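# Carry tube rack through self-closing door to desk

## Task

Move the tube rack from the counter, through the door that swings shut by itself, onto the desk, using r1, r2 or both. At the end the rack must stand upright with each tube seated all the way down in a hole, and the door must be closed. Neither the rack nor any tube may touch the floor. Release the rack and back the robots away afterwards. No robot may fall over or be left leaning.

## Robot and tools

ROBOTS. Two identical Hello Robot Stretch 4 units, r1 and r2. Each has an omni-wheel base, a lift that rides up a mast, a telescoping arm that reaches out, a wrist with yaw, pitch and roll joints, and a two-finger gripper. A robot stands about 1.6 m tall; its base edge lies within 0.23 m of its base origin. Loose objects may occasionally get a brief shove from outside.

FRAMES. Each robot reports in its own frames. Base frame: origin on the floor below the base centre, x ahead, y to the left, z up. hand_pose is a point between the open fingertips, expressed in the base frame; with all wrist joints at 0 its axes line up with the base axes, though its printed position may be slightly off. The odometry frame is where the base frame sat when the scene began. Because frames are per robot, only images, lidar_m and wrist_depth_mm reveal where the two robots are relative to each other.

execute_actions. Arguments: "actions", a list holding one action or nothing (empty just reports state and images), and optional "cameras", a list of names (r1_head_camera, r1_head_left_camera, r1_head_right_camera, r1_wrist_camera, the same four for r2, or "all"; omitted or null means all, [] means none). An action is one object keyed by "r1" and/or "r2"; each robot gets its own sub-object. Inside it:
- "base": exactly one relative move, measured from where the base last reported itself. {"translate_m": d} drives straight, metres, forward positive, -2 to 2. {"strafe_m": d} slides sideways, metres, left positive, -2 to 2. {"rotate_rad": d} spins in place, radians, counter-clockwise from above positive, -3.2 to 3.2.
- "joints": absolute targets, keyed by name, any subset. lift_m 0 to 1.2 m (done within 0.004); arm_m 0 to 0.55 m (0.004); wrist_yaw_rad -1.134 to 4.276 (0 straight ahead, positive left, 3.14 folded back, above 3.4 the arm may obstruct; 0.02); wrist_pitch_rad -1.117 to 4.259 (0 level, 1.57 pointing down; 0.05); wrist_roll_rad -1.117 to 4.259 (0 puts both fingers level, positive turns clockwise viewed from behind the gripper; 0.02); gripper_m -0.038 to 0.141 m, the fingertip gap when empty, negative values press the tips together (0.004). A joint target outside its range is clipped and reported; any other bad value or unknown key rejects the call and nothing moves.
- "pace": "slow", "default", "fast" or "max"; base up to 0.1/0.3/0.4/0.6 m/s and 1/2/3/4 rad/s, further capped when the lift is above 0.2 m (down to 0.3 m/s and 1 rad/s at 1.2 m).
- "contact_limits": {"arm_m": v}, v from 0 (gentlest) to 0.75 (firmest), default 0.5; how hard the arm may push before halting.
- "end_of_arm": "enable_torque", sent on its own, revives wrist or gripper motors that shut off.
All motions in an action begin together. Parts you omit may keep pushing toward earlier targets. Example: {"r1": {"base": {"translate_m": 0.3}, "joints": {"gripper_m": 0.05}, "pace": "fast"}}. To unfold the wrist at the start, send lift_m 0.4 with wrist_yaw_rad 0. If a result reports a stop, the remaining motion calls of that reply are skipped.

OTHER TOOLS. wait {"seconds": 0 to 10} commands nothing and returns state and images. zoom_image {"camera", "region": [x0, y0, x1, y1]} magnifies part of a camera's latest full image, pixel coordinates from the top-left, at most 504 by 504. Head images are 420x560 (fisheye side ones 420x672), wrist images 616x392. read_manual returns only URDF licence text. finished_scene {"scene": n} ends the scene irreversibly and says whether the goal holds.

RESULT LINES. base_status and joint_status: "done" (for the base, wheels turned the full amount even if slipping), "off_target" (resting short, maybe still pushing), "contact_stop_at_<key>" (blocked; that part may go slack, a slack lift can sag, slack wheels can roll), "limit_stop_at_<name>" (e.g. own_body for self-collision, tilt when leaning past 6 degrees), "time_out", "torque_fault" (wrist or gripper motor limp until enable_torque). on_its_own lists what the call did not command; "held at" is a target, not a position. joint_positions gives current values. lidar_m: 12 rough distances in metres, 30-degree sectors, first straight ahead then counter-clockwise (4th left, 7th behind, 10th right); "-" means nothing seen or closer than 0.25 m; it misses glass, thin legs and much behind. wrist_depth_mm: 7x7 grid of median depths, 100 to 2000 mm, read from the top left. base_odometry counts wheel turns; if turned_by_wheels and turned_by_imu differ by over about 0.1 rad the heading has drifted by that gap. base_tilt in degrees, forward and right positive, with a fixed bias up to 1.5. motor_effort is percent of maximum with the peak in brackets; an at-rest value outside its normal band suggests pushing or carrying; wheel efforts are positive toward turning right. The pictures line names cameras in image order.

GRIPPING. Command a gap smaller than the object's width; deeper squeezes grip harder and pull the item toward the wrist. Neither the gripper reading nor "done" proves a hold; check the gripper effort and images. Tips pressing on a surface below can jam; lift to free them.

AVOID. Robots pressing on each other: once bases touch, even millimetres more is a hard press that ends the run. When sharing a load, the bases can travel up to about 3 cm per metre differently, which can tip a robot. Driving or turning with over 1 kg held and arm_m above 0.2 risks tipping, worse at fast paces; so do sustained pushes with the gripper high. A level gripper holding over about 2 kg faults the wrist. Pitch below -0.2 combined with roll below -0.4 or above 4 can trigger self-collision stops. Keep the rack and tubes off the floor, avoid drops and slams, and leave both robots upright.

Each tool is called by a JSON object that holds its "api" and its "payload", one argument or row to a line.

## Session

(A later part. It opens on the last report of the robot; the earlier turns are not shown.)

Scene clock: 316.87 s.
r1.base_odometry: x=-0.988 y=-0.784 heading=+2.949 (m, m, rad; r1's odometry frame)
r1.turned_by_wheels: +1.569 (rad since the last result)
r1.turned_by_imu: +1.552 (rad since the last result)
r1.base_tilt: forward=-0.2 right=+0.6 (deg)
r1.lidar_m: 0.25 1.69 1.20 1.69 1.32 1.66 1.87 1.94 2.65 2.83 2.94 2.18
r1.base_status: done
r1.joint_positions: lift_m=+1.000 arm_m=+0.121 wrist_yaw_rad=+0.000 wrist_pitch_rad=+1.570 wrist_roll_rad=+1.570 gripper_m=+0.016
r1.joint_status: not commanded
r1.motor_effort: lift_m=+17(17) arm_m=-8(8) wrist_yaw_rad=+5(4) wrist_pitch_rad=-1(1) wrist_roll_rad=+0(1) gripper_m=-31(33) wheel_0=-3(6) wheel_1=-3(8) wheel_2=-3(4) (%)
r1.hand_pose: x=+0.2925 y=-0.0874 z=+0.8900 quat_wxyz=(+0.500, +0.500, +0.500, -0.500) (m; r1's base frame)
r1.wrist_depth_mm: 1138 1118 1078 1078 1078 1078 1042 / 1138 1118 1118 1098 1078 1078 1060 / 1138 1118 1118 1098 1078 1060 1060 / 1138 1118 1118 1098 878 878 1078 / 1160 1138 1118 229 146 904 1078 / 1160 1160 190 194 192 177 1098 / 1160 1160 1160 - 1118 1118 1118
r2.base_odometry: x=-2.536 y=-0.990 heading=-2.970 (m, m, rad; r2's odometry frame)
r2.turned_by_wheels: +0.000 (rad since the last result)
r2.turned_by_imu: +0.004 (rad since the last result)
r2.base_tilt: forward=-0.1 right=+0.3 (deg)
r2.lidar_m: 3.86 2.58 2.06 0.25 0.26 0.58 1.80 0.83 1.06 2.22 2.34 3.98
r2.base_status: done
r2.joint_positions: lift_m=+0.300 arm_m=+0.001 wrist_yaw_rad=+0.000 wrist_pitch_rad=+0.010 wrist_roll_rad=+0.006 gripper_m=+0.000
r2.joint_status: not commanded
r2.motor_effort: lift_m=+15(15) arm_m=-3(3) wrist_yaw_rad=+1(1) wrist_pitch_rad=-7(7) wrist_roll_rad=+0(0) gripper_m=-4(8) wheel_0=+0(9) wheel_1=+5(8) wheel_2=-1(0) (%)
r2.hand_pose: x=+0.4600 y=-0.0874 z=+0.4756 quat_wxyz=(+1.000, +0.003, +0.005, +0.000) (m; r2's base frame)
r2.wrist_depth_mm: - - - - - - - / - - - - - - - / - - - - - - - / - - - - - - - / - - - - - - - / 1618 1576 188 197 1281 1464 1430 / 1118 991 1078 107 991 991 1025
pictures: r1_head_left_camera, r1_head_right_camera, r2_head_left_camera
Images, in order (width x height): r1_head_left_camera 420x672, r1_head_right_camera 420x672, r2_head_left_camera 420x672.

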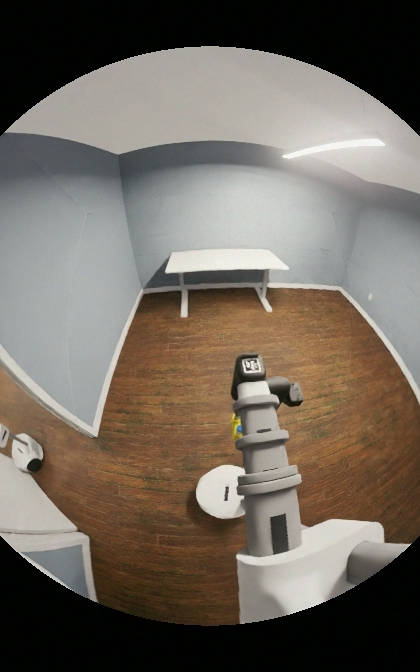

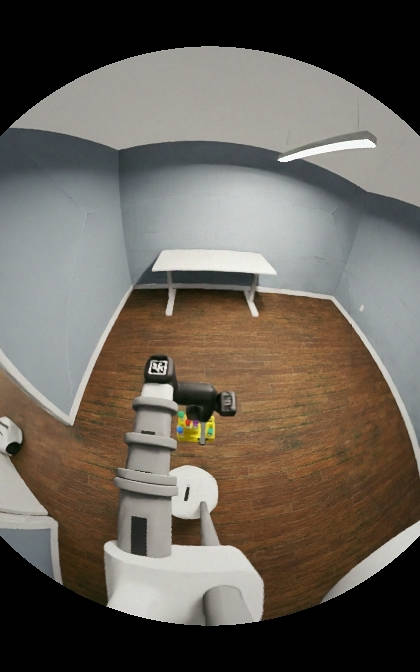

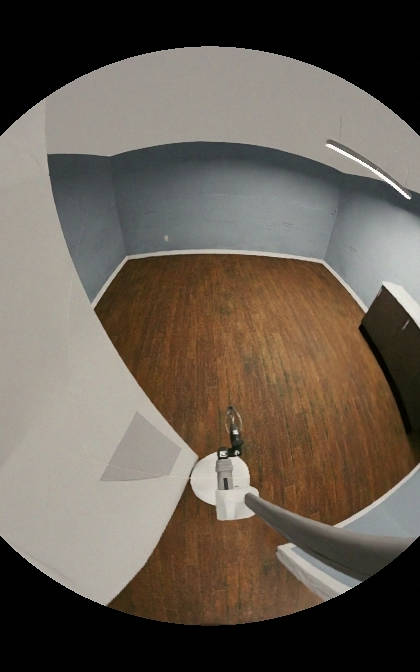

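{"api": "execute_actions", "payload": {
  "actions": [
    {"r1":{"base":{"translate_m":1.0}},"r2":{"base":{"translate_m":1.0}}}
  ],
  "cameras": ["r1_head_right_camera","r1_head_camera","r2_head_left_camera"]
}}

Scene clock: 323.17 s.
r1.base_odometry: x=-1.970 y=-0.593 heading=+2.949 (m, m, rad; r1's odometry frame)
r1.turned_by_wheels: +0.000 (rad since the last result)
r1.turned_by_imu: -0.005 (rad since the last result)
r1.base_tilt: forward=-0.1 right=+0.6 (deg)
r1.lidar_m: 0.26 1.09 1.24 1.18 1.22 1.95 2.89 2.98 2.95 2.83 2.70 1.11
r1.base_status: done
r1.joint_positions: lift_m=+1.000 arm_m=+0.121 wrist_yaw_rad=+0.000 wrist_pitch_rad=+1.570 wrist_roll_rad=+1.570 gripper_m=+0.016
r1.joint_status: not commanded
r1.motor_effort: lift_m=+17(17) arm_m=-8(8) wrist_yaw_rad=+2(3) wrist_pitch_rad=-1(0) wrist_roll_rad=+1(1) gripper_m=-32(30) wheel_0=+1(6) wheel_1=+1(7) wheel_2=+1(7) (%)
r1.hand_pose: x=+0.2925 y=-0.0874 z=+0.8900 quat_wxyz=(+0.500, +0.500, +0.500, -0.500) (m; r1's base frame)
r1.wrist_depth_mm: 1118 1098 1078 1078 1078 1060 1042 / 1118 1098 1118 1098 1078 1078 1042 / 1138 1118 1118 1098 1098 1078 1078 / 1138 1118 1118 1098 891 878 1060 / 1138 1118 1138 228 150 891 1078 / 1138 1138 189 193 193 177 1078 / 1160 1160 1138 - 1118 1098 1098
r2.base_odometry: x=-3.522 y=-1.161 heading=-2.970 (m, m, rad; r2's odometry frame)
r2.turned_by_wheels: +0.000 (rad since the last result)
r2.turned_by_imu: -0.001 (rad since the last result)
r2.base_tilt: forward=-0.3 right=+0.3 (deg)
r2.lidar_m: 2.85 2.52 1.88 1.78 1.91 1.70 1.21 1.79 2.31 2.25 3.03 2.95
r2.base_status: done
r2.joint_positions: lift_m=+0.300 arm_m=+0.001 wrist_yaw_rad=+0.000 wrist_pitch_rad=+0.010 wrist_roll_rad=+0.006 gripper_m=+0.000
r2.joint_status: not commanded
r2.motor_effort: lift_m=+15(15) arm_m=-4(3) wrist_yaw_rad=-1(0) wrist_pitch_rad=-7(7) wrist_roll_rad=+0(0) gripper_m=-7(7) wheel_0=+2(1) wheel_1=+3(16) wheel_2=-1(15) (%)
r2.hand_pose: x=+0.4600 y=-0.0874 z=+0.4756 quat_wxyz=(+1.000, +0.003, +0.005, +0.000) (m; r2's base frame)
r2.wrist_depth_mm: - - - - - - - / - - - - - - - / - - - - - - - / - - - - - - - / - - - - - - - / 1618 1576 187 197 1308 1464 1464 / 1118 1008 1098 107 1008 991 1025
pictures: r1_head_camera, r1_head_right_camera, r2_head_left_camera
Images, in order (width x height): r1_head_camera 420x560, r1_head_right_camera 420x672, r2_head_left_camera 420x672.

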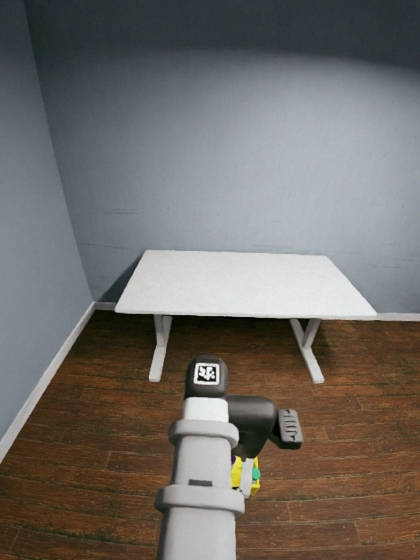

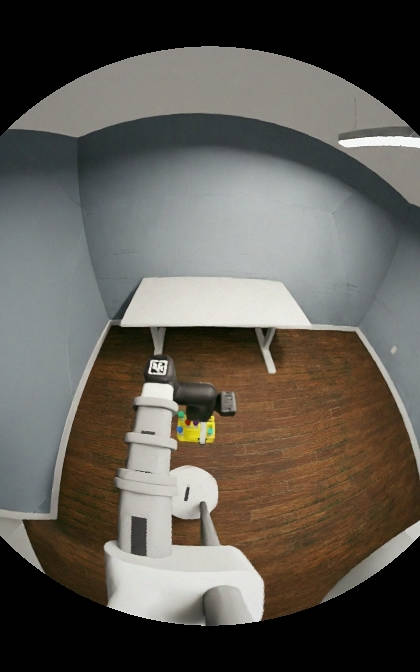

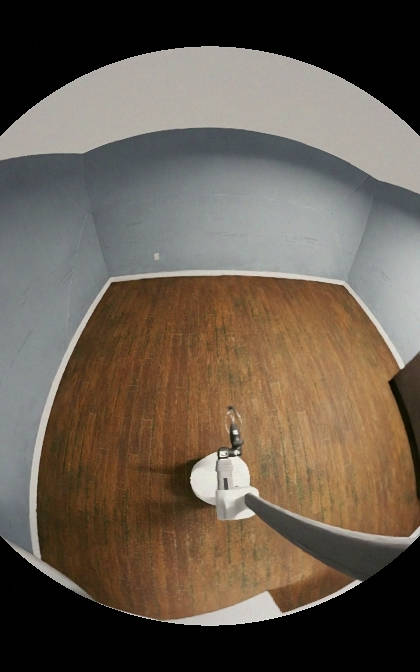

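{"api": "execute_actions", "payload": {
  "actions": [
    {"r1":{"base":{"translate_m":0.6}}}
  ],
  "cameras": []
}}

{"api": "execute_actions", "payload": {
  "actions": [
    {"r1":{"joints":{"arm_m":0.5},"pace":"slow"}}
  ],
  "cameras": ["r1_head_right_camera","r1_wrist_camera"]
}}

Scene clock: 328.47 s.
r1.base_odometry: x=-2.559 y=-0.478 heading=+2.949 (m, m, rad; r1's odometry frame)
r1.turned_by_wheels: +0.000 (rad since the last result)
r1.turned_by_imu: -0.004 (rad since the last result)
r1.base_tilt: forward=-0.2 right=+0.6 (deg)
r1.lidar_m: 0.25 0.48 0.66 1.17 1.23 1.65 3.54 3.59 2.93 2.81 0.70 0.50
r1.base_status: done
r1.joint_positions: lift_m=+1.000 arm_m=+0.121 wrist_yaw_rad=+0.000 wrist_pitch_rad=+1.570 wrist_roll_rad=+1.570 gripper_m=+0.016
r1.joint_status: not commanded
r1.motor_effort: lift_m=+17(17) arm_m=-8(8) wrist_yaw_rad=+3(4) wrist_pitch_rad=-2(0) wrist_roll_rad=+2(2) gripper_m=-32(32) wheel_0=+1(6) wheel_1=+1(6) wheel_2=+0(6) (%)
r1.hand_pose: x=+0.2925 y=-0.0874 z=+0.8900 quat_wxyz=(+0.500, +0.500, +0.500, -0.500) (m; r1's base frame)
r1.wrist_depth_mm: 399 402 1138 1098 1098 1060 1060 / 404 404 1098 1098 1078 1078 1060 / 404 404 1098 1138 1098 1060 1078 / 410 407 1118 1118 891 878 1078 / 413 410 1118 228 145 891 1078 / 415 410 189 195 192 177 1098 / 415 413 1118 - 1118 1118 1098
r2.base_odometry: x=-3.522 y=-1.161 heading=-2.970 (m, m, rad; r2's odometry frame)
r2.turned_by_wheels: +0.000 (rad since the last result)
r2.turned_by_imu: +0.002 (rad since the last result)
r2.base_tilt: forward=-0.4 right=+0.3 (deg)
r2.lidar_m: 2.84 2.50 1.88 1.79 1.89 1.79 1.70 1.78 2.35 2.24 3.02 2.93
r2.base_status: not commanded
r2.joint_positions: lift_m=+0.300 arm_m=+0.001 wrist_yaw_rad=+0.000 wrist_pitch_rad=+0.010 wrist_roll_rad=+0.006 gripper_m=+0.000
r2.joint_status: not commanded
r2.motor_effort: lift_m=+15(15) arm_m=-4(4) wrist_yaw_rad=-2(3) wrist_pitch_rad=-7(7) wrist_roll_rad=-1(0) gripper_m=-6(4) wheel_0=+2(2) wheel_1=+3(3) wheel_2=-1(1) (%)
r2.hand_pose: x=+0.4600 y=-0.0874 z=+0.4756 quat_wxyz=(+1.000, +0.003, +0.005, +0.000) (m; r2's base frame)
r2.wrist_depth_mm: - - - - - - - / - - - - - - - / - - - - - - - / - - - - - - - / - - - - - - - / 1618 1576 187 196 1281 1464 1464 / 1118 991 1098 107 1008 991 1025
pictures: none
No camera images: the call's "cameras" was empty. Leave "cameras" out to get every camera's image.

Scene clock: 333.53 s.
r1.base_odometry: x=-2.559 y=-0.478 heading=+2.949 (m, m, rad; r1's odometry frame)
r1.turned_by_wheels: +0.000 (rad since the last result)
r1.turned_by_imu: -0.002 (rad since the last result)
r1.base_tilt: forward=-0.2 right=+0.6 (deg)
r1.lidar_m: 0.45 0.49 0.65 1.18 1.23 1.66 3.53 3.59 2.93 2.82 0.70 0.49
r1.base_status: not commanded
r1.joint_positions: lift_m=+1.000 arm_m=+0.499 wrist_yaw_rad=+0.000 wrist_pitch_rad=+1.570 wrist_roll_rad=+1.570 gripper_m=+0.016
r1.joint_status: all done
r1.motor_effort: lift_m=+17(17) arm_m=+8(6) wrist_yaw_rad=+3(3) wrist_pitch_rad=+1(1) wrist_roll_rad=+0(1) gripper_m=-32(29) wheel_0=+1(1) wheel_1=+1(1) wheel_2=+0(0) (%)
r1.hand_pose: x=+0.6698 y=-0.0874 z=+0.8900 quat_wxyz=(+0.500, +0.500, +0.500, -0.500) (m; r1's base frame)
r1.wrist_depth_mm: 399 397 392 389 384 382 1042 / 402 397 394 389 387 387 1060 / 404 402 394 394 389 387 1060 / 410 404 399 397 392 392 878 / 410 407 402 228 146 389 878 / 415 407 189 193 192 177 1098 / 415 413 410 - 399 399 1098
r2.base_odometry: x=-3.522 y=-1.161 heading=-2.970 (m, m, rad; r2's odometry frame)
r2.turned_by_wheels: +0.000 (rad since the last result)
r2.turned_by_imu: +0.002 (rad since the last result)
r2.base_tilt: forward=-0.2 right=+0.4 (deg)
r2.lidar_m: 2.84 2.52 1.87 1.79 1.92 1.79 1.72 1.80 2.35 2.24 3.03 2.95
r2.base_status: not commanded
r2.joint_positions: lift_m=+0.300 arm_m=+0.001 wrist_yaw_rad=+0.000 wrist_pitch_rad=+0.010 wrist_roll_rad=+0.006 gripper_m=+0.000
r2.joint_status: not commanded
r2.motor_effort: lift_m=+15(15) arm_m=-4(4) wrist_yaw_rad=-2(3) wrist_pitch_rad=-8(8) wrist_roll_rad=-1(0) gripper_m=-6(6) wheel_0=+2(2) wheel_1=+4(3) wheel_2=-1(0) (%)
r2.hand_pose: x=+0.4600 y=-0.0874 z=+0.4756 quat_wxyz=(+1.000, +0.003, +0.005, +0.000) (m; r2's base frame)
r2.wrist_depth_mm: - - - - - - - / - - - - - - - / - - - - - - - / - - - - - - - / - - - - - - - / 1618 1576 187 197 1281 1464 1430 / 1118 991 1098 107 1008 991 1025
pictures: r1_head_right_camera, r1_wrist_camera
Images, in order (width x height): r1_head_right_camera 420x672, r1_wrist_camera 616x392.

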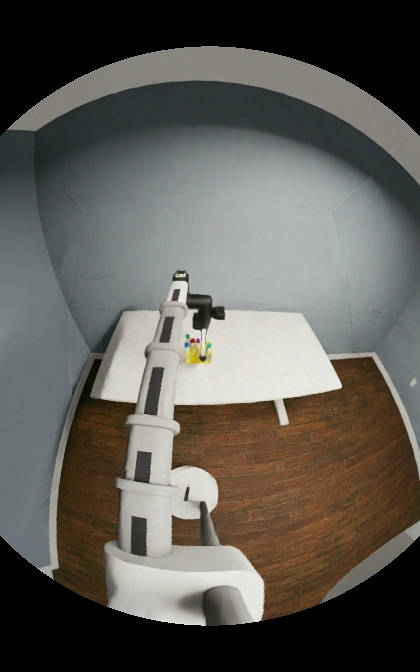

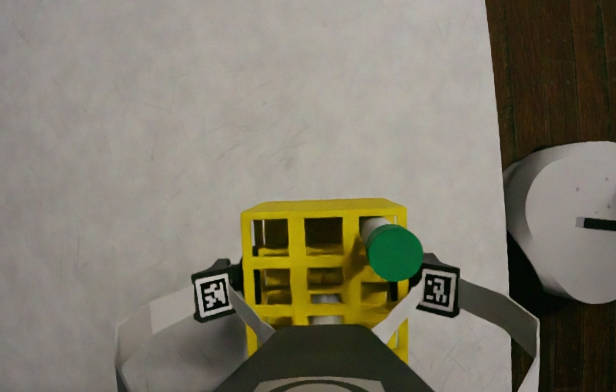

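{"api": "execute_actions", "payload": {
  "actions": [
    {"r1":{"joints":{"lift_m":0.9},"pace":"slow"}}
  ],
  "cameras": ["r1_wrist_camera","r1_head_camera"]
}}

Scene clock: 338.80 s.
r1.base_odometry: x=-2.559 y=-0.478 heading=+2.949 (m, m, rad; r1's odometry frame)
r1.turned_by_wheels: +0.000 (rad since the last result)
r1.turned_by_imu: -0.002 (rad since the last result)
r1.base_tilt: forward=-0.2 right=+0.6 (deg)
r1.lidar_m: 0.46 0.50 0.67 1.17 1.22 1.65 3.52 3.57 2.95 2.81 0.70 0.48
r1.base_status: not commanded
r1.joint_positions: lift_m=+0.900 arm_m=+0.499 wrist_yaw_rad=+0.000 wrist_pitch_rad=+1.570 wrist_roll_rad=+1.570 gripper_m=+0.016
r1.joint_status: all done
r1.motor_effort: lift_m=+16(17) arm_m=+8(8) wrist_yaw_rad=+3(4) wrist_pitch_rad=+0(1) wrist_roll_rad=+1(0) gripper_m=-31(32) wheel_0=+1(1) wheel_1=+1(1) wheel_2=+0(0) (%)
r1.hand_pose: x=+0.6698 y=-0.0874 z=+0.7901 quat_wxyz=(+0.500, +0.500, +0.500, -0.500) (m; r1's base frame)
r1.wrist_depth_mm: 298 297 293 290 286 285 946 / 298 297 294 291 289 286 960 / 303 300 296 293 290 287 778 / 304 303 300 296 293 290 289 / 307 304 300 228 145 291 290 / 310 306 190 193 193 177 293 / 312 309 306 - 298 294 294
r2.base_odometry: x=-3.522 y=-1.161 heading=-2.970 (m, m, rad; r2's odometry frame)
r2.turned_by_wheels: +0.000 (rad since the last result)
r2.turned_by_imu: +0.002 (rad since the last result)
r2.base_tilt: forward=-0.2 right=+0.5 (deg)
r2.lidar_m: 2.83 2.54 1.89 1.77 1.89 1.79 1.72 1.79 2.34 2.24 3.05 2.93
r2.base_status: not commanded
r2.joint_positions: lift_m=+0.300 arm_m=+0.001 wrist_yaw_rad=+0.000 wrist_pitch_rad=+0.010 wrist_roll_rad=+0.006 gripper_m=+0.000
r2.joint_status: not commanded
r2.motor_effort: lift_m=+15(15) arm_m=-4(3) wrist_yaw_rad=-2(4) wrist_pitch_rad=-7(7) wrist_roll_rad=+0(0) gripper_m=-4(7) wheel_0=+2(2) wheel_1=+3(3) wheel_2=-1(1) (%)
r2.hand_pose: x=+0.4600 y=-0.0874 z=+0.4756 quat_wxyz=(+1.000, +0.003, +0.005, +0.000) (m; r2's base frame)
r2.wrist_depth_mm: - - - - - - - / - - - - - - - / - - - - - - - / - - - - - - - / - - - - - - - / 1618 1576 187 197 1281 1464 1397 / 1118 991 1118 107 1025 991 1025
pictures: r1_head_camera, r1_wrist_camera
Images, in order (width x height): r1_head_camera 420x560, r1_wrist_camera 616x392.

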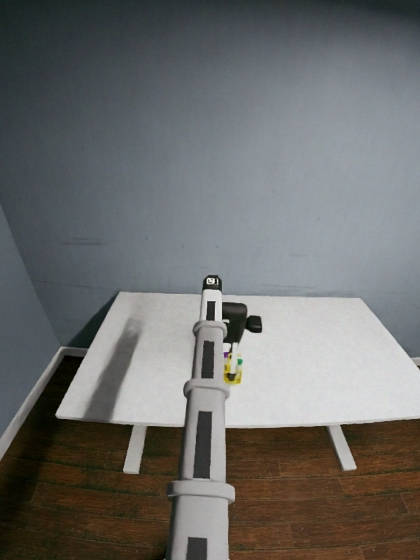

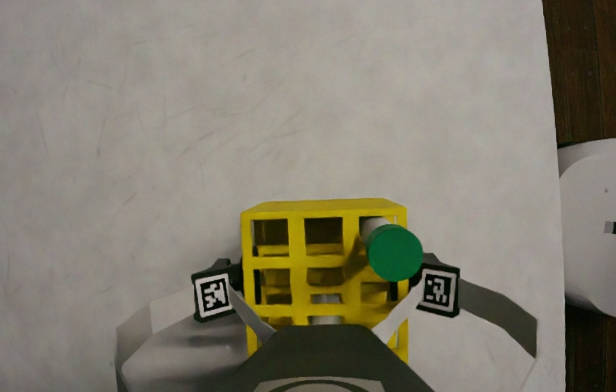

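{"api": "execute_actions", "payload": {
  "actions": [
    {"r1":{"joints":{"lift_m":0.881,"arm_m":0.54},"pace":"slow"}}
  ],
  "cameras": []
}}

Scene clock: 341.43 s.
r1.base_odometry: x=-2.559 y=-0.478 heading=+2.949 (m, m, rad; r1's odometry frame)
r1.turned_by_wheels: +0.000 (rad since the last result)
r1.turned_by_imu: -0.001 (rad since the last result)
r1.base_tilt: forward=-0.1 right=+0.6 (deg)
r1.lidar_m: 0.46 0.48 0.65 1.18 1.23 1.66 3.54 3.60 2.95 2.80 0.71 0.49
r1.base_status: not commanded
r1.joint_positions: lift_m=+0.881 arm_m=+0.539 wrist_yaw_rad=+0.000 wrist_pitch_rad=+1.570 wrist_roll_rad=+1.570 gripper_m=+0.016
r1.joint_status: all done
r1.motor_effort: lift_m=+16(14) arm_m=+8(7) wrist_yaw_rad=+3(5) wrist_pitch_rad=+0(1) wrist_roll_rad=+0(0) gripper_m=-32(32) wheel_0=+1(1) wheel_1=+1(1) wheel_2=+0(0) (%)
r1.hand_pose: x=+0.7098 y=-0.0874 z=+0.7711 quat_wxyz=(+0.500, +0.500, +0.500, -0.500) (m; r1's base frame)
r1.wrist_depth_mm: 278 276 273 271 268 265 264 / 283 279 276 273 271 267 265 / 283 282 278 274 272 270 267 / 285 282 279 276 273 271 268 / 287 285 281 228 145 273 271 / 290 286 189 194 193 177 274 / 291 287 286 - 277 277 276
r2.base_odometry: x=-3.522 y=-1.161 heading=-2.970 (m, m, rad; r2's odometry frame)
r2.turned_by_wheels: +0.000 (rad since the last result)
r2.turned_by_imu: +0.001 (rad since the last result)
r2.base_tilt: forward=-0.2 right=+0.3 (deg)
r2.lidar_m: 2.82 2.54 1.89 1.78 1.89 1.78 1.72 1.77 2.35 2.23 3.05 2.93
r2.base_status: not commanded
r2.joint_positions: lift_m=+0.300 arm_m=+0.001 wrist_yaw_rad=+0.000 wrist_pitch_rad=+0.010 wrist_roll_rad=+0.006 gripper_m=+0.000
r2.joint_status: not commanded
r2.motor_effort: lift_m=+15(15) arm_m=-4(4) wrist_yaw_rad=-1(1) wrist_pitch_rad=-7(8) wrist_roll_rad=+0(0) gripper_m=-7(8) wheel_0=+2(2) wheel_1=+4(3) wheel_2=-1(1) (%)
r2.hand_pose: x=+0.4600 y=-0.0874 z=+0.4756 quat_wxyz=(+1.000, +0.003, +0.005, +0.000) (m; r2's base frame)
r2.wrist_depth_mm: - - - - - - - / - - - - - - - / - - - - - - - / - - - - - - - / - - - - - - - / 1618 1576 187 197 1308 1430 1430 / 1118 1008 1098 107 1008 991 1025
pictures: none
No camera images: the call's "cameras" was empty. Leave "cameras" out to get every camera's image.

{"api": "execute_actions", "payload": {
  "actions": [
    {"r1":{"joints":{"lift_m":0.872},"pace":"slow"}}
  ],
  "cameras": ["r1_wrist_camera"]
}}

Scene clock: 343.30 s.
r1.base_odometry: x=-2.559 y=-0.478 heading=+2.949 (m, m, rad; r1's odometry frame)
r1.turned_by_wheels: +0.000 (rad since the last result)
r1.turned_by_imu: -0.001 (rad since the last result)
r1.base_tilt: forward=-0.2 right=+0.7 (deg)
r1.lidar_m: 0.47 0.46 0.67 1.17 1.23 1.65 3.53 3.59 2.93 2.81 0.70 0.49
r1.base_status: not commanded
r1.joint_positions: lift_m=+0.872 arm_m=+0.539 wrist_yaw_rad=+0.000 wrist_pitch_rad=+1.570 wrist_roll_rad=+1.570 gripper_m=+0.016
r1.joint_status: all done
r1.motor_effort: lift_m=+16(15) arm_m=+8(8) wrist_yaw_rad=+3(4) wrist_pitch_rad=+0(1) wrist_roll_rad=+1(1) gripper_m=-30(33) wheel_0=+1(1) wheel_1=+1(1) wheel_2=-1(0) (%)
r1.hand_pose: x=+0.7098 y=-0.0874 z=+0.7621 quat_wxyz=(+0.500, +0.500, +0.500, -0.500) (m; r1's base frame)
r1.wrist_depth_mm: 270 267 264 263 260 258 255 / 272 268 266 264 262 259 256 / 274 272 267 266 263 260 258 / 277 274 271 267 265 263 259 / 278 274 272 228 145 264 263 / 279 276 189 194 192 176 264 / 282 279 276 - 270 267 265
r2.base_odometry: x=-3.522 y=-1.161 heading=-2.970 (m, m, rad; r2's odometry frame)
r2.turned_by_wheels: +0.000 (rad since the last result)
r2.turned_by_imu: +0.001 (rad since the last result)
r2.base_tilt: forward=-0.2 right=+0.3 (deg)
r2.lidar_m: 2.85 2.55 1.86 1.77 1.89 1.77 1.72 1.78 2.31 2.23 3.04 2.94
r2.base_status: not commanded
r2.joint_positions: lift_m=+0.300 arm_m=+0.001 wrist_yaw_rad=+0.000 wrist_pitch_rad=+0.010 wrist_roll_rad=+0.006 gripper_m=+0.000
r2.joint_status: not commanded
r2.motor_effort: lift_m=+15(15) arm_m=-3(4) wrist_yaw_rad=+1(1) wrist_pitch_rad=-7(7) wrist_roll_rad=+0(0) gripper_m=-5(7) wheel_0=+2(2) wheel_1=+3(4) wheel_2=-1(0) (%)
r2.hand_pose: x=+0.4600 y=-0.0874 z=+0.4756 quat_wxyz=(+1.000, +0.003, +0.005, +0.000) (m; r2's base frame)
r2.wrist_depth_mm: - - - - - - - / - - - - - - - / - - - - - - - / - - - - - - - / - - - - - - - / 1576 1576 187 197 1281 1464 1430 / 1118 991 1098 107 1008 991 1042
pictures: r1_wrist_camera
Images, in order (width x height): r1_wrist_camera 616x392.

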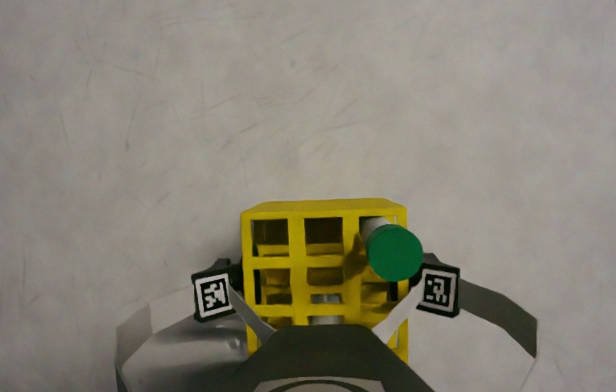

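{"api": "execute_actions", "payload": {
  "actions": [
    {"r1":{"joints":{"lift_m":0.864},"pace":"slow"}}
  ],
  "cameras": []
}}

Scene clock: 345.60 s.
r1.base_odometry: x=-2.559 y=-0.478 heading=+2.949 (m, m, rad; r1's odometry frame)
r1.turned_by_wheels: +0.000 (rad since the last result)
r1.turned_by_imu: -0.001 (rad since the last result)
r1.base_tilt: forward=-0.2 right=+0.6 (deg)
r1.lidar_m: 0.47 0.48 0.64 1.17 1.22 1.65 3.53 3.60 2.94 2.82 0.69 0.49
r1.base_status: not commanded
r1.joint_positions: lift_m=+0.865 arm_m=+0.539 wrist_yaw_rad=+0.000 wrist_pitch_rad=+1.571 wrist_roll_rad=+1.570 gripper_m=+0.016
r1.joint_status: all done
r1.motor_effort: lift_m=+8(16) arm_m=+8(8) wrist_yaw_rad=+4(4) wrist_pitch_rad=-4(5) wrist_roll_rad=+3(1) gripper_m=-25(30) wheel_0=+1(1) wheel_1=+1(1) wheel_2=+0(0) (%)
r1.hand_pose: x=+0.7094 y=-0.0874 z=+0.7547 quat_wxyz=(+0.500, +0.500, +0.500, -0.500) (m; r1's base frame)
r1.wrist_depth_mm: 267 265 262 259 257 253 251 / 270 267 264 260 258 256 253 / 271 268 265 263 259 256 254 / 273 271 266 263 260 258 255 / 277 273 268 225 142 259 258 / 277 274 190 191 190 176 259 / 279 276 274 - 265 263 262
r2.base_odometry: x=-3.522 y=-1.161 heading=-2.970 (m, m, rad; r2's odometry frame)
r2.turned_by_wheels: +0.000 (rad since the last result)
r2.turned_by_imu: +0.001 (rad since the last result)
r2.base_tilt: forward=-0.1 right=+0.3 (deg)
r2.lidar_m: 2.82 2.54 1.87 1.78 1.91 1.79 1.72 1.79 2.33 2.23 3.04 2.95
r2.base_status: not commanded
r2.joint_positions: lift_m=+0.300 arm_m=+0.001 wrist_yaw_rad=+0.000 wrist_pitch_rad=+0.010 wrist_roll_rad=+0.006 gripper_m=+0.000
r2.joint_status: not commanded
r2.motor_effort: lift_m=+15(15) arm_m=-3(4) wrist_yaw_rad=-1(2) wrist_pitch_rad=-7(7) wrist_roll_rad=+0(1) gripper_m=-7(6) wheel_0=+2(2) wheel_1=+3(4) wheel_2=+0(1) (%)
r2.hand_pose: x=+0.4600 y=-0.0874 z=+0.4756 quat_wxyz=(+1.000, +0.003, +0.005, +0.000) (m; r2's base frame)
r2.wrist_depth_mm: - - - - - - - / - - - - - - - / - - - - - - - / - - - - - - - / - - - - - - - / 1618 1576 187 197 1281 1464 1430 / 1118 991 1098 107 1008 991 1042
pictures: none
No camera images: the call's "cameras" was empty. Leave "cameras" out to get every camera's image.

Touched. Release.

{"api": "execute_actions", "payload": {
  "actions": [
    {"r1":{"joints":{"lift_m":0.869,"gripper_m":0.12},"pace":"slow"}}
  ],
  "cameras": ["r1_wrist_camera"]
}}

{"api": "execute_actions", "payload": {
  "actions": [
    {"r1":{"joints":{"lift_m":1.1},"pace":"slow"}}
  ],
  "cameras": ["r1_wrist_camera","r1_head_left_camera","r1_head_right_camera","r2_head_left_camera","r2_head_right_camera"]
}}

Scene clock: 351.00 s.
r1.base_odometry: x=-2.559 y=-0.478 heading=+2.949 (m, m, rad; r1's odometry frame)
r1.turned_by_wheels: +0.000 (rad since the last result)
r1.turned_by_imu: -0.002 (rad since the last result)
r1.base_tilt: forward=-0.2 right=+0.6 (deg)
r1.lidar_m: 0.44 0.49 0.67 1.17 1.21 1.68 3.53 3.58 2.94 2.80 0.67 0.49
r1.base_status: not commanded
r1.joint_positions: lift_m=+0.869 arm_m=+0.539 wrist_yaw_rad=+0.000 wrist_pitch_rad=+1.570 wrist_roll_rad=+1.570 gripper_m=+0.120
r1.joint_status: all done
r1.motor_effort: lift_m=+17(21) arm_m=+8(8) wrist_yaw_rad=+4(4) wrist_pitch_rad=-1(6) wrist_roll_rad=+1(2) gripper_m=-2(27) wheel_0=+2(1) wheel_1=+1(1) wheel_2=+0(1) (%)
r1.hand_pose: x=+0.7096 y=-0.0874 z=+0.7590 quat_wxyz=(+0.500, +0.500, +0.500, -0.500) (m; r1's base frame)
r1.wrist_depth_mm: 268 264 262 259 257 254 253 / 270 266 264 260 259 256 254 / 271 267 266 262 260 258 255 / 273 271 267 264 262 259 258 / 276 272 228 226 142 260 258 / 278 274 205 192 190 262 260 / 279 277 274 - 267 265 263
r2.base_odometry: x=-3.522 y=-1.161 heading=-2.970 (m, m, rad; r2's odometry frame)
r2.turned_by_wheels: +0.000 (rad since the last result)
r2.turned_by_imu: +0.002 (rad since the last result)
r2.base_tilt: forward=-0.3 right=+0.3 (deg)
r2.lidar_m: 2.85 2.54 1.86 1.79 1.89 1.79 1.69 1.79 2.32 2.26 3.06 2.96
r2.base_status: not commanded
r2.joint_positions: lift_m=+0.300 arm_m=+0.001 wrist_yaw_rad=+0.000 wrist_pitch_rad=+0.010 wrist_roll_rad=+0.006 gripper_m=+0.000
r2.joint_status: not commanded
r2.motor_effort: lift_m=+15(15) arm_m=-3(3) wrist_yaw_rad=+1(0) wrist_pitch_rad=-8(7) wrist_roll_rad=+0(0) gripper_m=-7(8) wheel_0=+2(2) wheel_1=+4(3) wheel_2=-1(1) (%)
r2.hand_pose: x=+0.4600 y=-0.0874 z=+0.4756 quat_wxyz=(+1.000, +0.003, +0.005, +0.000) (m; r2's base frame)
r2.wrist_depth_mm: - - - - - - - / - - - - - - - / - - - - - - - / - - - - - - - / - - - - - - - / 1618 1576 187 196 1308 1499 1464 / 1118 991 1098 107 1008 991 1042
pictures: r1_wrist_camera
Images, in order (width x height): r1_wrist_camera 616x392.

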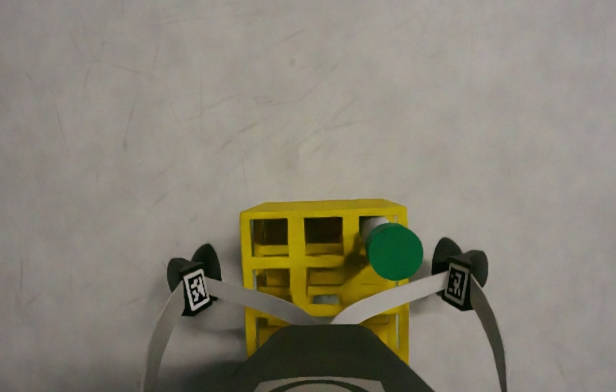

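Scene clock: 353.57 s.
r1.base_odometry: x=-2.559 y=-0.478 heading=+2.949 (m, m, rad; r1's odometry frame)
r1.turned_by_wheels: +0.000 (rad since the last result)
r1.turned_by_imu: -0.001 (rad since the last result)
r1.base_tilt: forward=-0.2 right=+0.6 (deg)
r1.lidar_m: 0.46 0.48 0.65 1.17 1.23 1.65 3.53 3.58 2.94 2.81 0.70 0.49
r1.base_status: not commanded
r1.joint_positions: lift_m=+1.100 arm_m=+0.539 wrist_yaw_rad=+0.000 wrist_pitch_rad=+1.570 wrist_roll_rad=+1.570 gripper_m=+0.120
r1.joint_status: all done
r1.motor_effort: lift_m=+25(26) arm_m=+8(8) wrist_yaw_rad=+4(3) wrist_pitch_rad=-3(2) wrist_roll_rad=+1(1) gripper_m=+1(2) wheel_0=+1(1) wheel_1=+1(1) wheel_2=+0(0) (%)
r1.hand_pose: x=+0.7096 y=-0.0874 z=+0.9893 quat_wxyz=(+0.500, +0.500, +0.500, -0.500) (m; r1's base frame)
r1.wrist_depth_mm: 500 492 488 484 480 820 1138 / 504 500 492 488 480 480 1160 / 504 500 500 492 488 480 1160 / 512 504 500 496 492 484 960 / 508 508 500 459 492 488 976 / 521 504 504 377 496 488 1182 / 521 512 512 - 500 496 1205
r2.base_odometry: x=-3.522 y=-1.161 heading=-2.970 (m, m, rad; r2's odometry frame)
r2.turned_by_wheels: +0.000 (rad since the last result)
r2.turned_by_imu: +0.001 (rad since the last result)
r2.base_tilt: forward=-0.3 right=+0.4 (deg)
r2.lidar_m: 2.86 2.54 1.87 1.77 1.88 1.77 1.71 1.80 2.34 2.24 3.03 2.97
r2.base_status: not commanded
r2.joint_positions: lift_m=+0.300 arm_m=+0.001 wrist_yaw_rad=+0.000 wrist_pitch_rad=+0.010 wrist_roll_rad=+0.006 gripper_m=+0.000
r2.joint_status: not commanded
r2.motor_effort: lift_m=+15(15) arm_m=-4(4) wrist_yaw_rad=-3(0) wrist_pitch_rad=-7(8) wrist_roll_rad=+0(0) gripper_m=-7(7) wheel_0=+2(2) wheel_1=+3(4) wheel_2=-1(1) (%)
r2.hand_pose: x=+0.4600 y=-0.0874 z=+0.4756 quat_wxyz=(+1.000, +0.003, +0.005, +0.000) (m; r2's base frame)
r2.wrist_depth_mm: - - - - - - - / - - - - - - - / - - - - - - - / - - - - - - - / - - - - - - - / 1618 1576 187 197 1281 1499 1464 / 1138 991 1098 107 1008 991 1042
pictures: r1_head_left_camera, r1_head_right_camera, r1_wrist_camera, r2_head_left_camera, r2_head_right_camera
Images, in order (width x height): r1_head_left_camera 420x672, r1_head_right_camera 420x672, r1_wrist_camera 616x392, r2_head_left_camera 420x672, r2_head_right_camera 420x672.

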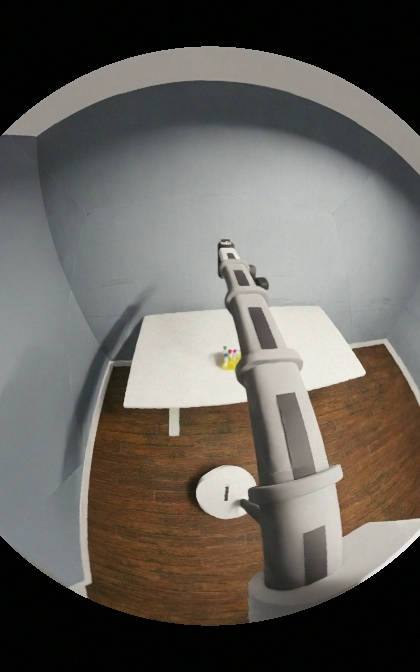

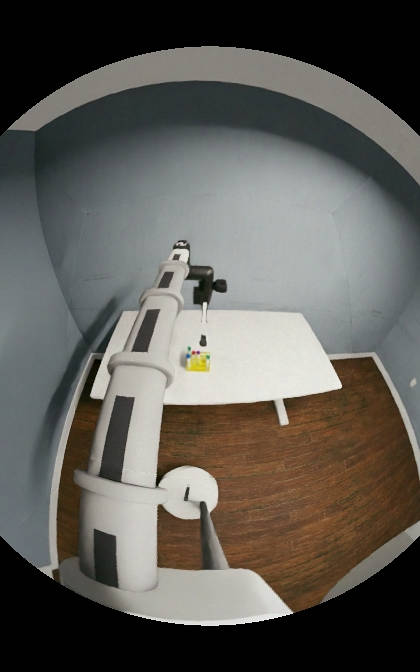

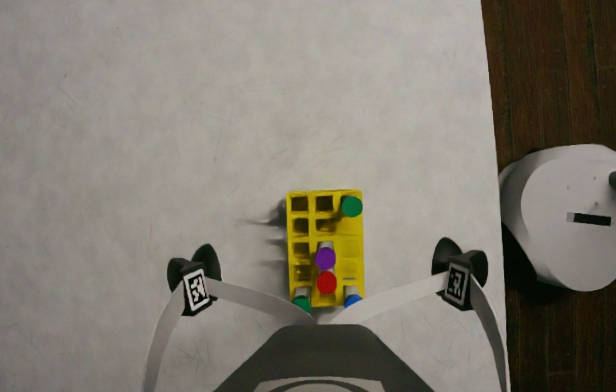

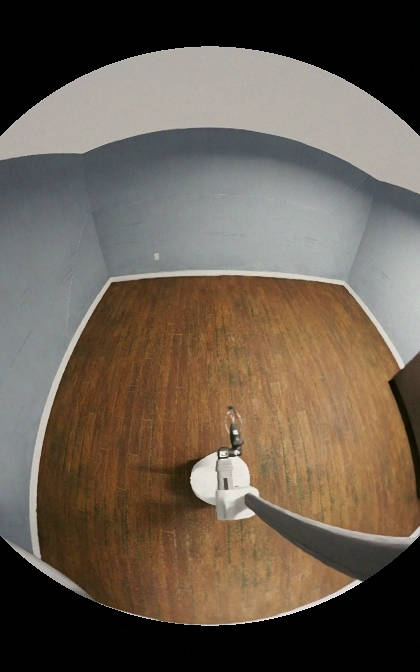

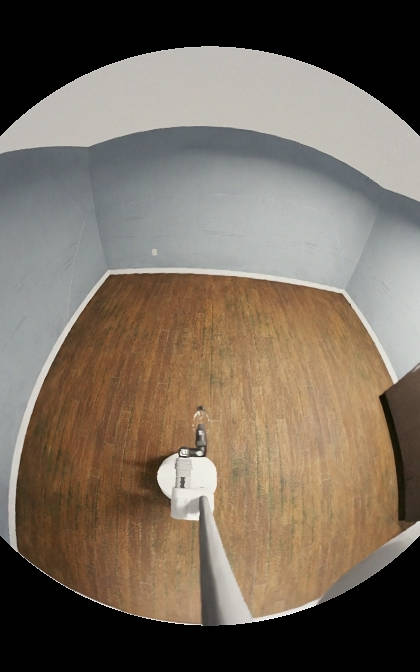

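{"api": "execute_actions", "payload": {
  "actions": [
    {"r1":{"joints":{"arm_m":0.0}},"r2":{"base":{"rotate_rad":2.5}}}
  ],
  "cameras": []
}}

{"api": "execute_actions", "payload": {
  "actions": [
    {"r1":{"joints":{"wrist_roll_rad":0,"wrist_pitch_rad":0.35,"lift_m":0.85}}}
  ],
  "cameras": ["r1_wrist_camera","r2_head_camera"]
}}

{"api": "zoom_image", "payload": {
  "camera": "r1_wrist_camera",
  "region": [200,50,420,250]
}}

Scene clock: 358.37 s.
r1.base_odometry: x=-2.559 y=-0.478 heading=+2.949 (m, m, rad; r1's odometry frame)
r1.turned_by_wheels: +0.000 (rad since the last result)
r1.turned_by_imu: -0.002 (rad since the last result)
r1.base_tilt: forward=-0.2 right=+0.7 (deg)
r1.lidar_m: 0.47 0.49 0.64 1.18 1.21 1.64 3.54 3.58 2.93 2.81 0.69 0.50
r1.base_status: not commanded
r1.joint_positions: lift_m=+1.100 arm_m=+0.002 wrist_yaw_rad=+0.000 wrist_pitch_rad=+1.570 wrist_roll_rad=+1.570 gripper_m=+0.120
r1.joint_status: all done
r1.motor_effort: lift_m=+26(25) arm_m=-8(10) wrist_yaw_rad=+3(4) wrist_pitch_rad=-2(2) wrist_roll_rad=-1(0) gripper_m=-2(1) wheel_0=+1(2) wheel_1=+1(1) wheel_2=+0(0) (%)
r1.hand_pose: x=+0.1728 y=-0.0874 z=+0.9893 quat_wxyz=(+0.500, +0.500, +0.500, -0.500) (m; r1's base frame)
r1.wrist_depth_mm: 500 1205 1205 1182 1160 1182 1160 / 504 1205 1205 1182 1182 1160 1160 / 508 1205 1229 1205 1182 1182 1160 / 508 1229 1205 1182 976 668 404 / 517 1229 1255 1205 991 1182 1160 / 521 535 1229 1205 1008 1229 1182 / 521 525 1205 - 1205 1205 1182
r2.base_odometry: x=-3.522 y=-1.161 heading=-0.470 (m, m, rad; r2's odometry frame)
r2.turned_by_wheels: +2.499 (rad since the last result)
r2.turned_by_imu: +2.561 (rad since the last result)
r2.base_tilt: forward=-0.2 right=+0.5 (deg)
r2.lidar_m: 1.84 1.70 1.68 2.30 2.25 2.29 3.06 2.85 2.82 1.94 1.76 1.80
r2.base_status: done
r2.joint_positions: lift_m=+0.300 arm_m=+0.001 wrist_yaw_rad=+0.000 wrist_pitch_rad=+0.010 wrist_roll_rad=+0.006 gripper_m=+0.000
r2.joint_status: not commanded
r2.motor_effort: lift_m=+15(15) arm_m=-3(3) wrist_yaw_rad=-1(1) wrist_pitch_rad=-8(8) wrist_roll_rad=+0(0) gripper_m=-2(5) wheel_0=-4(8) wheel_1=-3(8) wheel_2=+0(9) (%)
r2.hand_pose: x=+0.4600 y=-0.0874 z=+0.4756 quat_wxyz=(+1.000, +0.003, +0.005, +0.000) (m; r2's base frame)
r2.wrist_depth_mm: 1308 1464 1618 1921 - 1661 1397 / 1281 1464 1708 1921 - 1661 1430 / 1308 1464 1661 1983 - 1661 1430 / 1308 1464 1661 1921 - 1708 1430 / 1308 1464 1661 1808 - 1708 1464 / 1336 1464 187 196 1281 1464 1397 / 1118 991 1098 107 1008 991 1042
pictures: none
No camera images: the call's "cameras" was empty. Leave "cameras" out to get every camera's image.

Scene clock: 360.47 s.
r1.base_odometry: x=-2.559 y=-0.478 heading=+2.949 (m, m, rad; r1's odometry frame)
r1.turned_by_wheels: +0.000 (rad since the last result)
r1.turned_by_imu: -0.001 (rad since the last result)
r1.base_tilt: forward=-0.2 right=+0.6 (deg)
r1.lidar_m: 0.44 0.50 0.65 1.18 1.25 1.65 3.52 3.59 2.95 2.81 0.68 0.49
r1.base_status: not commanded
r1.joint_positions: lift_m=+0.850 arm_m=+0.002 wrist_yaw_rad=+0.000 wrist_pitch_rad=+0.353 wrist_roll_rad=+0.000 gripper_m=+0.120
r1.joint_status: all done
r1.motor_effort: lift_m=+16(23) arm_m=-8(8) wrist_yaw_rad=+4(5) wrist_pitch_rad=-10(13) wrist_roll_rad=-3(5) gripper_m=+0(1) wheel_0=+1(2) wheel_1=+1(1) wheel_2=+0(0) (%)
r1.hand_pose: x=+0.4434 y=-0.0875 z=+0.9289 quat_wxyz=(+0.984, +0.000, +0.175, +0.000) (m; r1's base frame)
r1.wrist_depth_mm: 946 931 946 960 946 946 946 / 991 991 991 991 991 1008 1008 / 1042 1042 1060 1060 1042 1042 1042 / 1118 931 904 854 842 798 768 / 691 683 654 517 627 569 591 / 535 530 480 496 462 452 477 / 445 436 449 - 427 407 402
r2.base_odometry: x=-3.522 y=-1.161 heading=-0.470 (m, m, rad; r2's odometry frame)
r2.turned_by_wheels: +0.000 (rad since the last result)
r2.turned_by_imu: +0.001 (rad since the last result)
r2.base_tilt: forward=-0.4 right=+0.4 (deg)
r2.lidar_m: 1.79 1.70 1.68 2.26 2.27 2.30 3.06 2.85 2.85 1.92 1.77 1.79
r2.base_status: not commanded
r2.joint_positions: lift_m=+0.300 arm_m=+0.001 wrist_yaw_rad=+0.000 wrist_pitch_rad=+0.010 wrist_roll_rad=+0.006 gripper_m=+0.000
r2.joint_status: not commanded
r2.motor_effort: lift_m=+15(15) arm_m=-4(4) wrist_yaw_rad=-1(1) wrist_pitch_rad=-7(8) wrist_roll_rad=+0(1) gripper_m=-11(7) wheel_0=-4(4) wheel_1=-3(3) wheel_2=+0(0) (%)
r2.hand_pose: x=+0.4600 y=-0.0874 z=+0.4756 quat_wxyz=(+1.000, +0.003, +0.005, +0.000) (m; r2's base frame)
r2.wrist_depth_mm: 1281 1464 1661 1921 - 1661 1397 / 1308 1464 1661 1921 - 1661 1397 / 1336 1464 1661 1921 - 1661 1464 / 1336 1464 1661 1921 - 1708 1430 / 1308 1464 1661 1808 - 1708 1430 / 1308 1464 187 197 1281 1430 1397 / 1118 991 1098 107 1008 991 1042
pictures: r1_wrist_camera, r2_head_camera
Images, in order (width x height): r1_wrist_camera 616x392, r2_head_camera 420x560.

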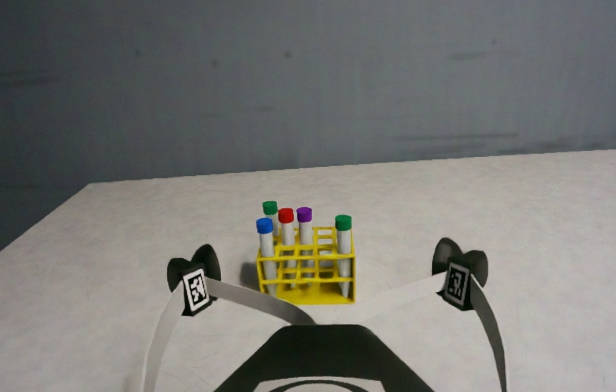

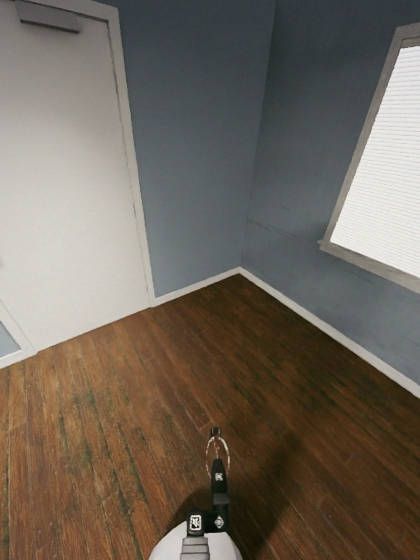

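Region (200, 50, 420, 250) of r1_wrist_camera's 616x392 image, scaled by 2.291; it fills the top 458 rows of this view, and the rest is white.

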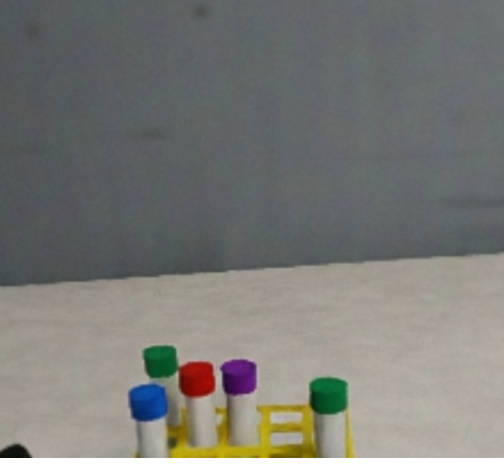

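{"api": "zoom_image", "payload": {
  "camera": "r1_wrist_camera",
  "region": [235,190,385,315]
}}

{"api": "zoom_image", "payload": {
  "camera": "r2_head_camera",
  "region": [0,0,200,380]
}}

Region (235, 190, 385, 315) of r1_wrist_camera's 616x392 image, scaled by 3.360.

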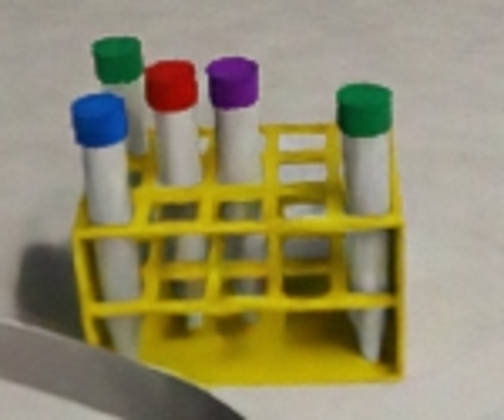

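Region (0, 0, 200, 380) of r2_head_camera's 420x560 image, scaled by 1.326, with more detail than that image has; it fills the left 265 columns of this view, and the rest is white.

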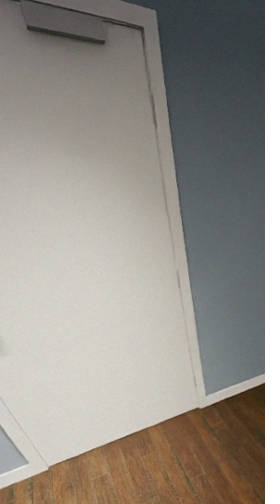

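{"api": "execute_actions", "payload": {
  "actions": [
    {"r1":{"base":{"translate_m":-0.3}},"r2":{"base":{"rotate_rad":0.6}}}
  ],
  "cameras": ["r2_head_camera"]
}}

Scene clock: 366.47 s.
r1.base_odometry: x=-2.265 y=-0.535 heading=+2.949 (m, m, rad; r1's odometry frame)
r1.turned_by_wheels: +0.000 (rad since the last result)
r1.turned_by_imu: -0.001 (rad since the last result)
r1.base_tilt: forward=-0.1 right=+0.7 (deg)
r1.lidar_m: 0.75 0.79 1.24 1.15 1.22 1.76 3.20 3.29 2.93 2.82 1.14 0.79
r1.base_status: done
r1.joint_positions: lift_m=+0.850 arm_m=+0.002 wrist_yaw_rad=+0.000 wrist_pitch_rad=+0.353 wrist_roll_rad=+0.000 gripper_m=+0.120
r1.joint_status: not commanded
r1.motor_effort: lift_m=+16(16) arm_m=-7(8) wrist_yaw_rad=+4(3) wrist_pitch_rad=-9(10) wrist_roll_rad=+0(2) gripper_m=-2(2) wheel_0=-2(5) wheel_1=-1(7) wheel_2=+1(14) (%)
r1.hand_pose: x=+0.4434 y=-0.0875 z=+0.9289 quat_wxyz=(+0.984, +0.000, +0.175, +0.000) (m; r1's base frame)
r1.wrist_depth_mm: 1205 1205 1205 1229 1205 1205 1205 / 1255 1308 1308 1281 1308 1281 1255 / 1336 1336 1336 1308 1255 1205 1138 / 1430 931 891 798 820 809 768 / 691 676 661 683 654 627 654 / 1576 1618 1499 1537 1430 1336 1182 / 1366 1366 1336 - 1308 1255 1205
r2.base_odometry: x=-3.521 y=-1.161 heading=+0.129 (m, m, rad; r2's odometry frame)
r2.turned_by_wheels: +0.600 (rad since the last result)
r2.turned_by_imu: +0.616 (rad since the last result)
r2.base_tilt: forward=-0.1 right=+0.3 (deg)
r2.lidar_m: 1.67 1.76 2.37 2.26 3.06 2.98 2.87 2.59 1.87 1.76 1.85 1.79
r2.base_status: done
r2.joint_positions: lift_m=+0.300 arm_m=+0.001 wrist_yaw_rad=+0.000 wrist_pitch_rad=+0.010 wrist_roll_rad=+0.006 gripper_m=+0.000
r2.joint_status: not commanded
r2.motor_effort: lift_m=+15(15) arm_m=-4(4) wrist_yaw_rad=-3(2) wrist_pitch_rad=-7(8) wrist_roll_rad=+0(1) gripper_m=-8(8) wheel_0=-4(2) wheel_1=-2(9) wheel_2=+0(8) (%)
r2.hand_pose: x=+0.4600 y=-0.0874 z=+0.4756 quat_wxyz=(+1.000, +0.003, +0.005, +0.000) (m; r2's base frame)
r2.wrist_depth_mm: 1464 1430 1430 1464 1464 1464 1464 / 1464 1464 1464 1464 1464 1499 1464 / 1464 1464 1499 1464 1499 1499 1499 / 1499 1464 1499 1499 1537 1499 1537 / 1537 1499 1499 1537 1499 1537 1537 / 1464 1499 187 196 1281 1499 1430 / 1118 991 1098 107 1008 991 1025
pictures: r2_head_camera
Images, in order (width x height): r2_head_camera 420x560.

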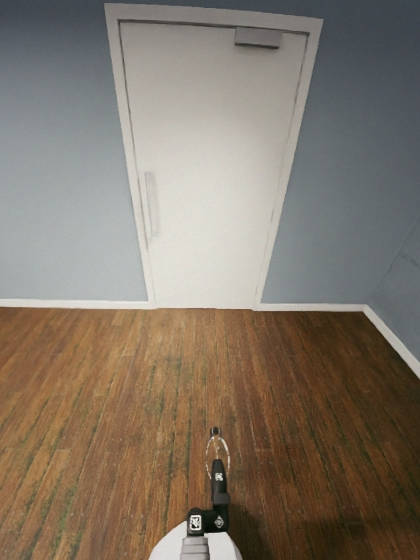

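Shut.

{"api": "finished_scene", "payload": {
  "scene": 1
}}

The scene is finished: the task was done.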